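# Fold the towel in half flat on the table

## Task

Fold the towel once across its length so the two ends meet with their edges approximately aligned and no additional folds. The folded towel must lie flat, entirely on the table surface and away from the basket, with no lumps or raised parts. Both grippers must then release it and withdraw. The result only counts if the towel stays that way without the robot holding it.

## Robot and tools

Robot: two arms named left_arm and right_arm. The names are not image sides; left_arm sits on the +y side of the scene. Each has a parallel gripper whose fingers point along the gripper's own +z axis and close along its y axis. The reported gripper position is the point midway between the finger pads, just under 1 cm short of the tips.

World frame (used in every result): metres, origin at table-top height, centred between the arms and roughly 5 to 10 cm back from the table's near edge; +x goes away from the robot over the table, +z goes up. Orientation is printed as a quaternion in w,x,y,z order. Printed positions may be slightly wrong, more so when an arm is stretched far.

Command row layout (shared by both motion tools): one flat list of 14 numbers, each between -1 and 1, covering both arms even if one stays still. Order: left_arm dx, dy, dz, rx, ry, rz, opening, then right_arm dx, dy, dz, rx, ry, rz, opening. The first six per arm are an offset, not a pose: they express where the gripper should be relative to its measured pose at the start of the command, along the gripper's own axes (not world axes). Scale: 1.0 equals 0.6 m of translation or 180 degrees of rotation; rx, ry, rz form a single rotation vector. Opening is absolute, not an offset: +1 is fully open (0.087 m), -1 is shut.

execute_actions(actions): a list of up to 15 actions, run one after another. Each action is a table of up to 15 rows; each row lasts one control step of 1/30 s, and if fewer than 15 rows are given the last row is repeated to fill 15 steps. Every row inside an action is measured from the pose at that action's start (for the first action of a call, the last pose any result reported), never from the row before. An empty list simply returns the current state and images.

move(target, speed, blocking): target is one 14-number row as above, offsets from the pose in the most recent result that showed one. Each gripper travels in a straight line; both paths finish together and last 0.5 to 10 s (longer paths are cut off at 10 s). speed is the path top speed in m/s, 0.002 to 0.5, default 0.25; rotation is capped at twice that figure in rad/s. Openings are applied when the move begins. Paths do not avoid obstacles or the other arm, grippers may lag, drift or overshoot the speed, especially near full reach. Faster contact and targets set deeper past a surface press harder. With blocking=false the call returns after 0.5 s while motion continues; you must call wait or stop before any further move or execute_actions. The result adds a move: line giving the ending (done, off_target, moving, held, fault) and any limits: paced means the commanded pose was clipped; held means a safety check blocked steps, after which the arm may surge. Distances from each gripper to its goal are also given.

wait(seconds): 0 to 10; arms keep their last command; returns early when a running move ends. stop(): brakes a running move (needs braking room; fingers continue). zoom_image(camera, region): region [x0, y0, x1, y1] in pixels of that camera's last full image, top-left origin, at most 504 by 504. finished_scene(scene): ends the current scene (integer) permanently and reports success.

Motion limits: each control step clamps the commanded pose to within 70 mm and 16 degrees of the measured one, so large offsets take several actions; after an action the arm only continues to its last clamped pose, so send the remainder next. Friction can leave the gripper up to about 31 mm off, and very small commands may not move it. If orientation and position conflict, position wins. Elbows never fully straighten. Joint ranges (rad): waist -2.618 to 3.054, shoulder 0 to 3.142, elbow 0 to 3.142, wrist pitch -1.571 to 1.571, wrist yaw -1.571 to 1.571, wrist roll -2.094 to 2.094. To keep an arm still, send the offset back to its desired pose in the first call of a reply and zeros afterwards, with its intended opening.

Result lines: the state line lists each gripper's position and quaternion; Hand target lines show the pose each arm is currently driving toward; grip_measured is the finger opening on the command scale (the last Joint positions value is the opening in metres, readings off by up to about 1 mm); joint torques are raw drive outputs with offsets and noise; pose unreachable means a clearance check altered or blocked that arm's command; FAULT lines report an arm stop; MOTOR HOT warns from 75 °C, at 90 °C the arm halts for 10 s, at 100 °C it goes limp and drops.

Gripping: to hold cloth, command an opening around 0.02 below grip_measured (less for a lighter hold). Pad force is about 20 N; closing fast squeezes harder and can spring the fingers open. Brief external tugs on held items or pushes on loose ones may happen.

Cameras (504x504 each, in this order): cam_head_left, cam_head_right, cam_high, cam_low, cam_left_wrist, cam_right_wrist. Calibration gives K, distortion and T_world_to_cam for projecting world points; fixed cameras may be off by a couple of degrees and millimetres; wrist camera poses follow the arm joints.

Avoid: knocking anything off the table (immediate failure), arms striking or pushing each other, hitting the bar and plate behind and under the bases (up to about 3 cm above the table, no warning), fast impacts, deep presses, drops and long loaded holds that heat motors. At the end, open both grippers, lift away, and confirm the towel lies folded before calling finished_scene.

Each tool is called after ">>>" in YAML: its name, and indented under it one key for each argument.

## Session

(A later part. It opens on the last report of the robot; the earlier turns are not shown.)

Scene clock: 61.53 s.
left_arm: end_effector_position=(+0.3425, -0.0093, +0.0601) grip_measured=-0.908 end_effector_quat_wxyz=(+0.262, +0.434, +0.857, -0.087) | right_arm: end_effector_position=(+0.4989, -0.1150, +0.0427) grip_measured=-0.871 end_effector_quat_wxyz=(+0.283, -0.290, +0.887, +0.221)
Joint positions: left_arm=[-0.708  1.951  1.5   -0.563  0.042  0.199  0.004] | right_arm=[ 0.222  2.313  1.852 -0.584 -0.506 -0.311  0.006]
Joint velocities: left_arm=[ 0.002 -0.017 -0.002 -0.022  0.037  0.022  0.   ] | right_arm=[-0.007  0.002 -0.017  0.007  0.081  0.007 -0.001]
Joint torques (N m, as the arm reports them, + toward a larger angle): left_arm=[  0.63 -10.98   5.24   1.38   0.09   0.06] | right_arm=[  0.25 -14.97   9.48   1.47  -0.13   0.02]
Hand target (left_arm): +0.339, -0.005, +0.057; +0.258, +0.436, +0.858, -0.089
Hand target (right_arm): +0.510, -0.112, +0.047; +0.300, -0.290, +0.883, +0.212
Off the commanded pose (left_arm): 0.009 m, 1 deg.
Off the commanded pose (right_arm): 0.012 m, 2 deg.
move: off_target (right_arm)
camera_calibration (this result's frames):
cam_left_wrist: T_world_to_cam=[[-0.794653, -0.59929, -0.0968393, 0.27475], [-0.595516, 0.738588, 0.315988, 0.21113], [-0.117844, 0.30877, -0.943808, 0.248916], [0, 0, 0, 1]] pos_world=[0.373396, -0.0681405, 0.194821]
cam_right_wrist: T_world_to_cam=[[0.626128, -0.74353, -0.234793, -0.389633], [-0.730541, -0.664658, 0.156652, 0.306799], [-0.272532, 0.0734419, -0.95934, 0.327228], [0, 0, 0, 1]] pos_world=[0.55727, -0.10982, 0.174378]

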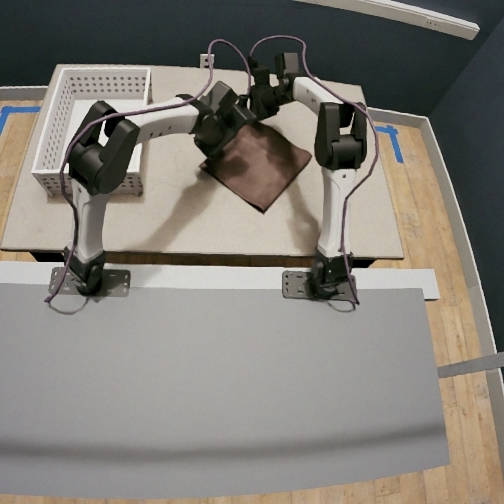

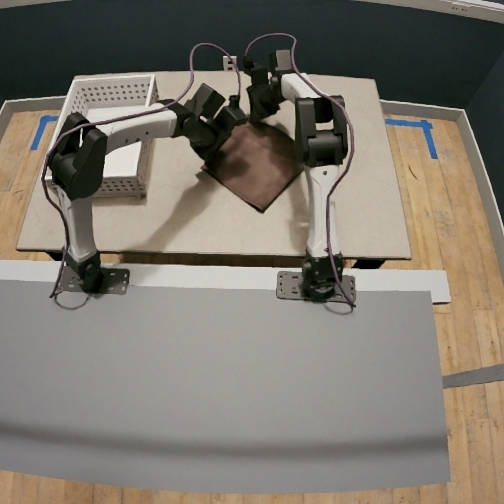

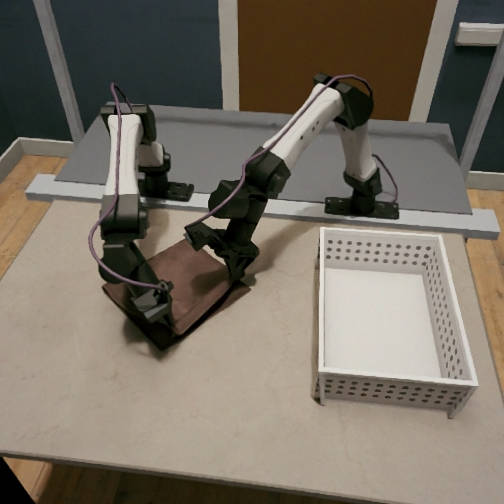

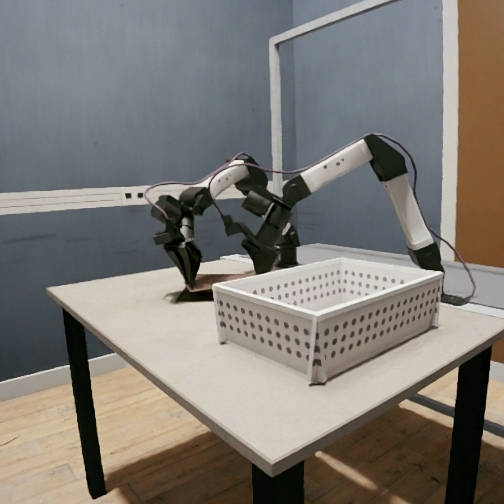

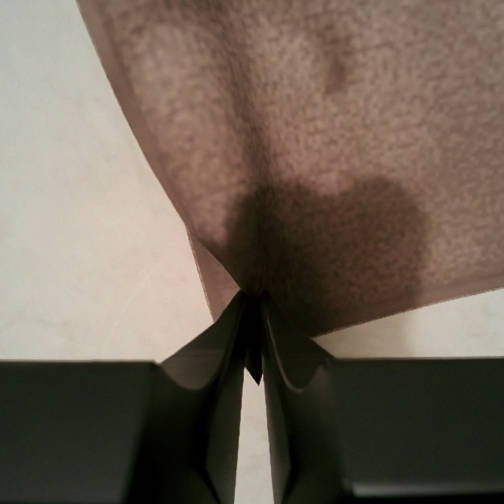

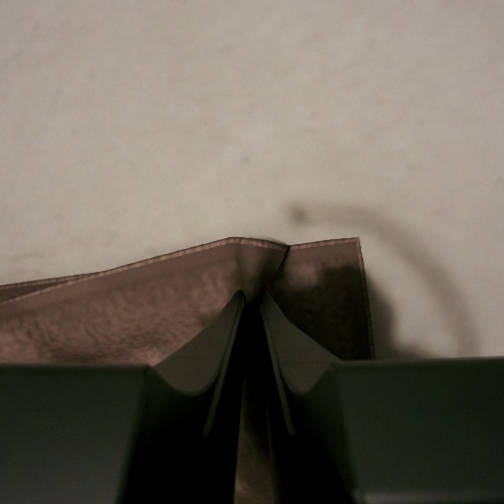

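Well aligned. Lower a bit, release.

>>> move:
  target: [0.03,0,0.025,0,0,0,-1,0.02,-0.015,0.025,0,0,0,-1]
  speed: 0.06

>>> move:
  target: [0,0,0,0,0,0,0,0,0,0,0,0,0,0]

>>> move:
  target: [0.05,0,-0.3,0,0,0,0,0,0,-0.33,0,0,0,0]

Scene clock: 63.10 s.
left_arm: end_effector_position=(+0.3420, -0.0087, +0.0445) grip_measured=-0.908 end_effector_quat_wxyz=(+0.269, +0.434, +0.855, -0.089) | right_arm: end_effector_position=(+0.4988, -0.1148, +0.0299) grip_measured=-0.871 end_effector_quat_wxyz=(+0.278, -0.289, +0.889, +0.222)
Joint positions: left_arm=[-0.708  1.951  1.43  -0.478  0.042  0.201  0.004] | right_arm=[ 0.222  2.333  1.836 -0.558 -0.507 -0.311  0.006]
Joint velocities: left_arm=[ 0.002 -0.007 -0.017  0.095  0.037 -0.081  0.001] | right_arm=[ 0.012 -0.012 -0.007 -0.022 -0.125 -0.007 -0.001]
Joint torques (N m, as the arm reports them, + toward a larger angle): left_arm=[  0.84 -10.54   5.1    1.39   0.02   0.05] | right_arm=[ -0.75 -14.93   6.34   1.45  -0.32  -0.13]
Hand target (left_arm): +0.340, -0.003, +0.038; +0.262, +0.434, +0.858, -0.087
Hand target (right_arm): +0.502, -0.118, +0.022; +0.282, -0.290, +0.887, +0.221
Off the commanded pose (left_arm): 0.010 m, 1 deg.
Off the commanded pose (right_arm): 0.009 m, 1 deg.
move: done
camera_calibration (this result's frames):
cam_left_wrist: T_world_to_cam=[[-0.794457, -0.599069, -0.0997721, 0.273194], [-0.59785, 0.742543, 0.302001, 0.216768], [-0.106835, 0.299576, -0.948072, 0.230299], [0, 0, 0, 1]] pos_world=[0.371239, -0.0662893, 0.180133]
cam_right_wrist: T_world_to_cam=[[0.623992, -0.743394, -0.24083, -0.391154], [-0.728846, -0.664817, 0.163711, 0.307826], [-0.28181, 0.0733736, -0.956661, 0.319389], [0, 0, 0, 1]] pos_world=[0.558442, -0.109568, 0.160951]

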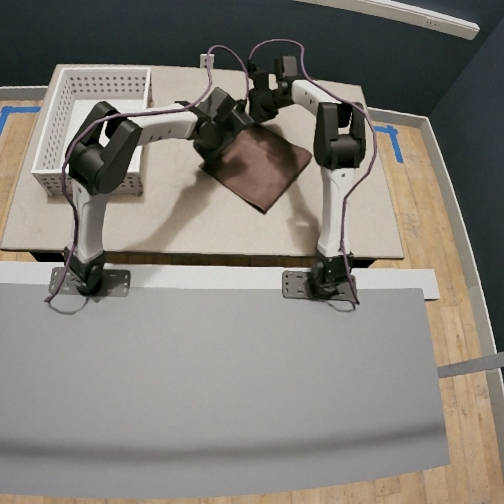

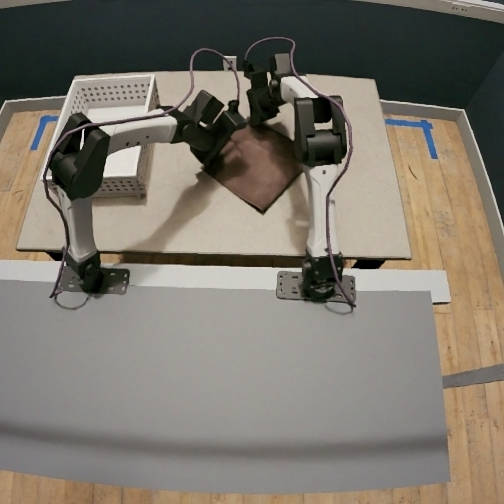

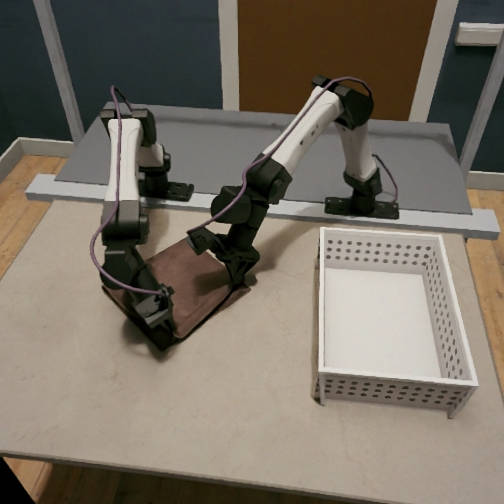

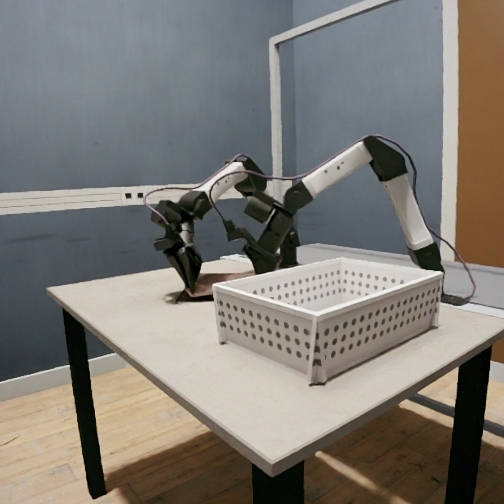

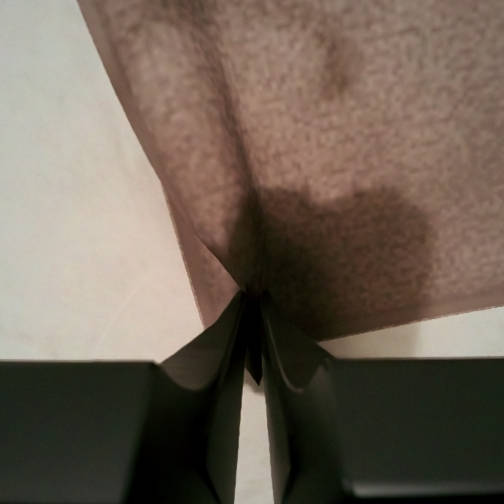

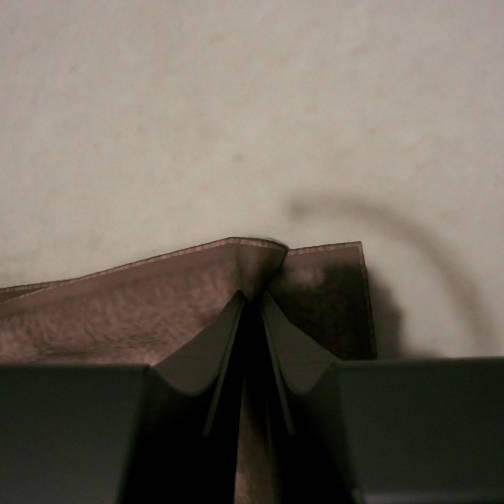

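Scene clock: 63.60 s.
left_arm: end_effector_position=(+0.3420, -0.0088, +0.0445) grip_measured=+0.000 end_effector_quat_wxyz=(+0.269, +0.434, +0.855, -0.089) | right_arm: end_effector_position=(+0.4988, -0.1148, +0.0299) grip_measured=+0.000 end_effector_quat_wxyz=(+0.278, -0.289, +0.889, +0.222)
Joint positions: left_arm=[-0.708  1.951  1.43  -0.477  0.042  0.201  0.044] | right_arm=[ 0.222  2.333  1.836 -0.558 -0.507 -0.311  0.044]
Joint velocities: left_arm=[ 0.012 -0.012 -0.012  0.037 -0.007  0.022  0.   ] | right_arm=[-0.007  0.017  0.002 -0.022 -0.037  0.007  0.   ]
Joint torques (N m, as the arm reports them, + toward a larger angle): left_arm=[  0.21 -10.32   6.81   1.38   0.     0.02] | right_arm=[ -0.16 -16.05   7.43   1.19  -0.3   -0.05]
Hand target (left_arm): +0.342, -0.009, +0.045; +0.269, +0.434, +0.855, -0.089
Hand target (right_arm): +0.499, -0.115, +0.030; +0.278, -0.289, +0.889, +0.222
Off the commanded pose (left_arm): 0.000 m, 0 deg.
Off the commanded pose (right_arm): 0.000 m, 0 deg.
move: done
camera_calibration (this result's frames):
cam_left_wrist: T_world_to_cam=[[-0.79443, -0.599092, -0.0998479, 0.273209], [-0.597934, 0.742621, 0.301643, 0.216885], [-0.106563, 0.299337, -0.948178, 0.23027], [0, 0, 0, 1]] pos_world=[0.371266, -0.0663139, 0.180194]
cam_right_wrist: T_world_to_cam=[[0.623992, -0.743394, -0.24083, -0.391154], [-0.728846, -0.664817, 0.163711, 0.307826], [-0.28181, 0.0733736, -0.956661, 0.319389], [0, 0, 0, 1]] pos_world=[0.558442, -0.109568, 0.160951]

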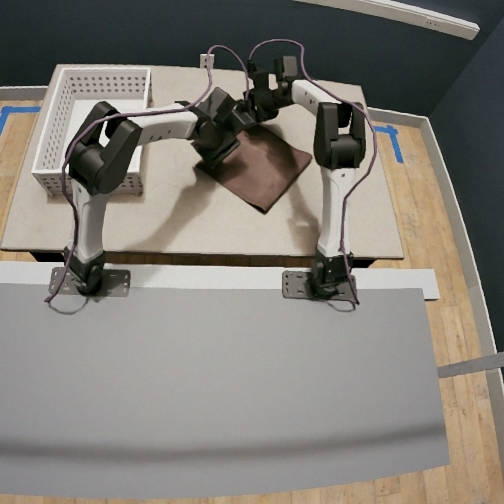

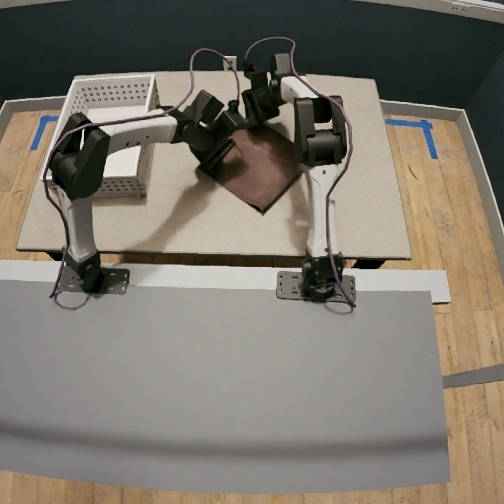

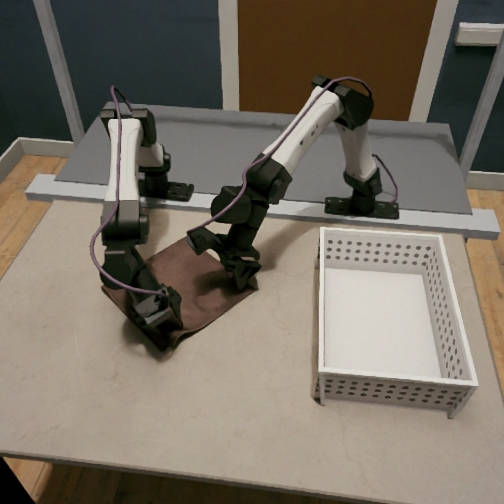

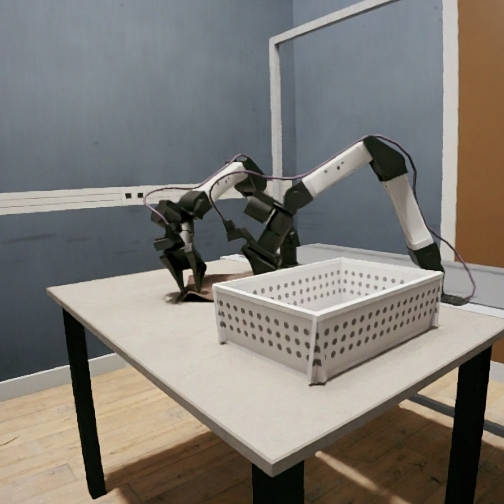

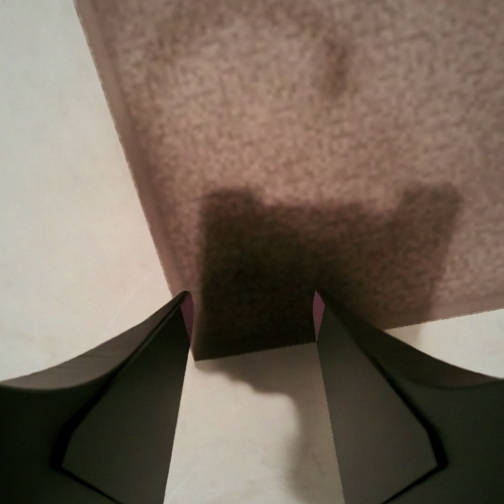

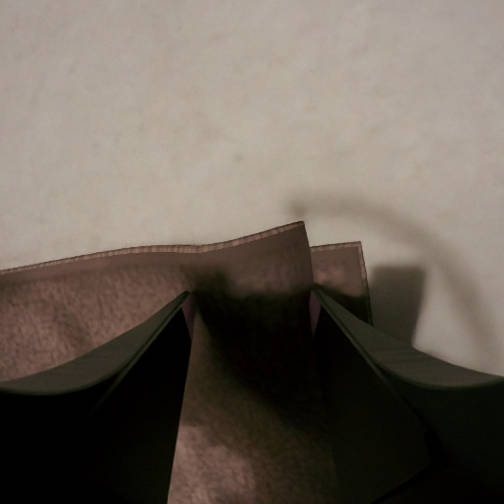

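Scene clock: 65.13 s.
left_arm: end_effector_position=(+0.2553, +0.0811, +0.1707) grip_measured=+0.000 end_effector_quat_wxyz=(+0.261, +0.436, +0.857, -0.084) | right_arm: end_effector_position=(+0.4226, -0.2238, +0.1696) grip_measured=+0.000 end_effector_quat_wxyz=(+0.269, -0.282, +0.894, +0.221)
Joint positions: left_arm=[-0.672  1.463  1.386 -0.941  0.057  0.234  0.044] | right_arm=[-0.01   2.004  1.907 -1.104 -0.598 -0.547  0.044]
Joint velocities: left_arm=[-0.007 -0.017 -0.012  0.037  0.007  0.007 -0.001] | right_arm=[-0.002 -0.017  0.007 -0.037 -0.051 -0.037  0.   ]
Joint torques (N m, as the arm reports them, + toward a larger angle): left_arm=[ 1.13 -6.74  8.58  1.22  0.06  0.07] | right_arm=[ -0.41 -12.8    9.22   0.91  -0.53  -0.15]
Hand target (left_arm): +0.257, +0.082, +0.180; +0.269, +0.434, +0.855, -0.088
Hand target (right_arm): +0.425, -0.224, +0.177; +0.279, -0.288, +0.888, +0.223
Off the commanded pose (left_arm): 0.009 m, 1 deg.
Off the commanded pose (right_arm): 0.009 m, 1 deg.
move: done
camera_calibration (this result's frames):
cam_left_wrist: T_world_to_cam=[[-0.795437, -0.597566, -0.100968, 0.271032], [-0.594696, 0.737566, 0.319895, 0.0566886], [-0.116688, 0.314502, -0.942058, 0.314079], [0, 0, 0, 1]] pos_world=[0.285951, 0.0213694, 0.305112]
cam_right_wrist: T_world_to_cam=[[0.609947, -0.751903, -0.250213, -0.385402], [-0.732674, -0.655392, 0.18344, 0.157281], [-0.301917, 0.0714362, -0.950654, 0.4466], [0, 0, 0, 1]] pos_world=[0.485147, -0.218607, 0.299278]

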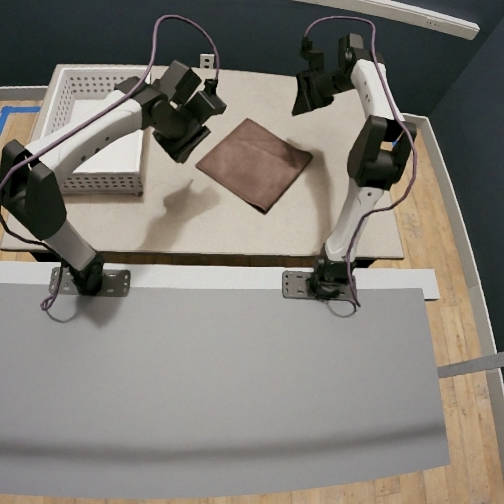

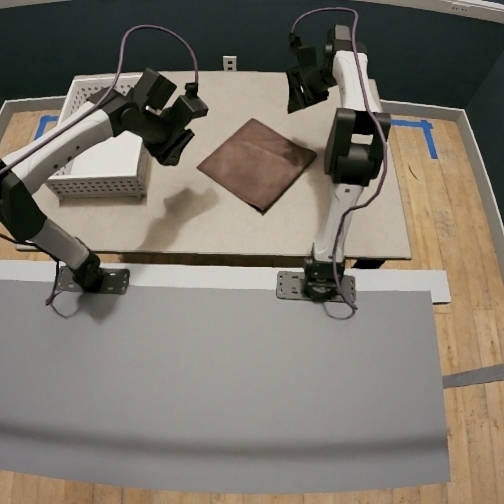

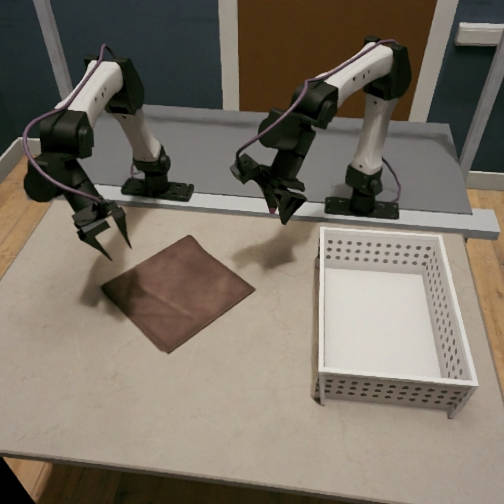

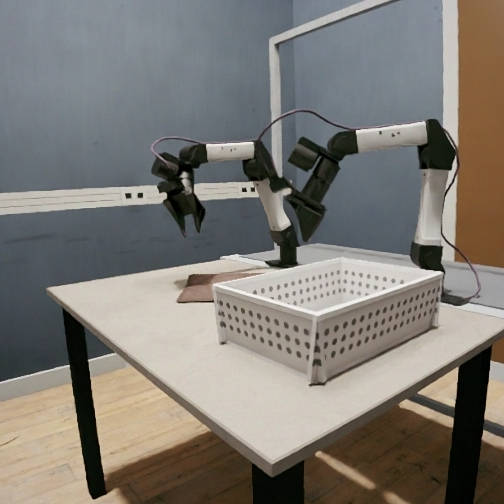

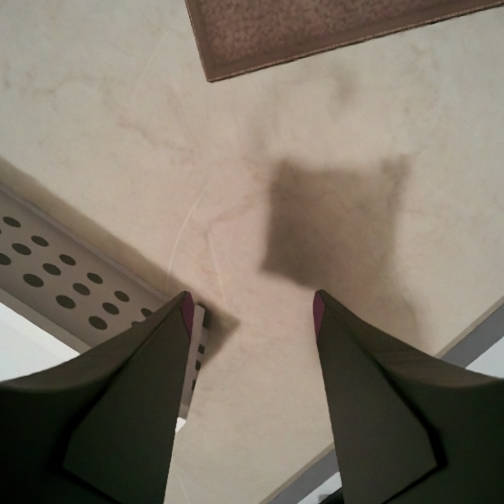

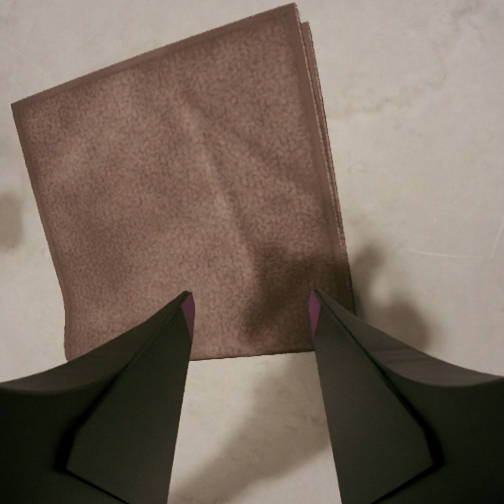

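>>> finished_scene:
  scene: 1

The scene is finished: the task was done.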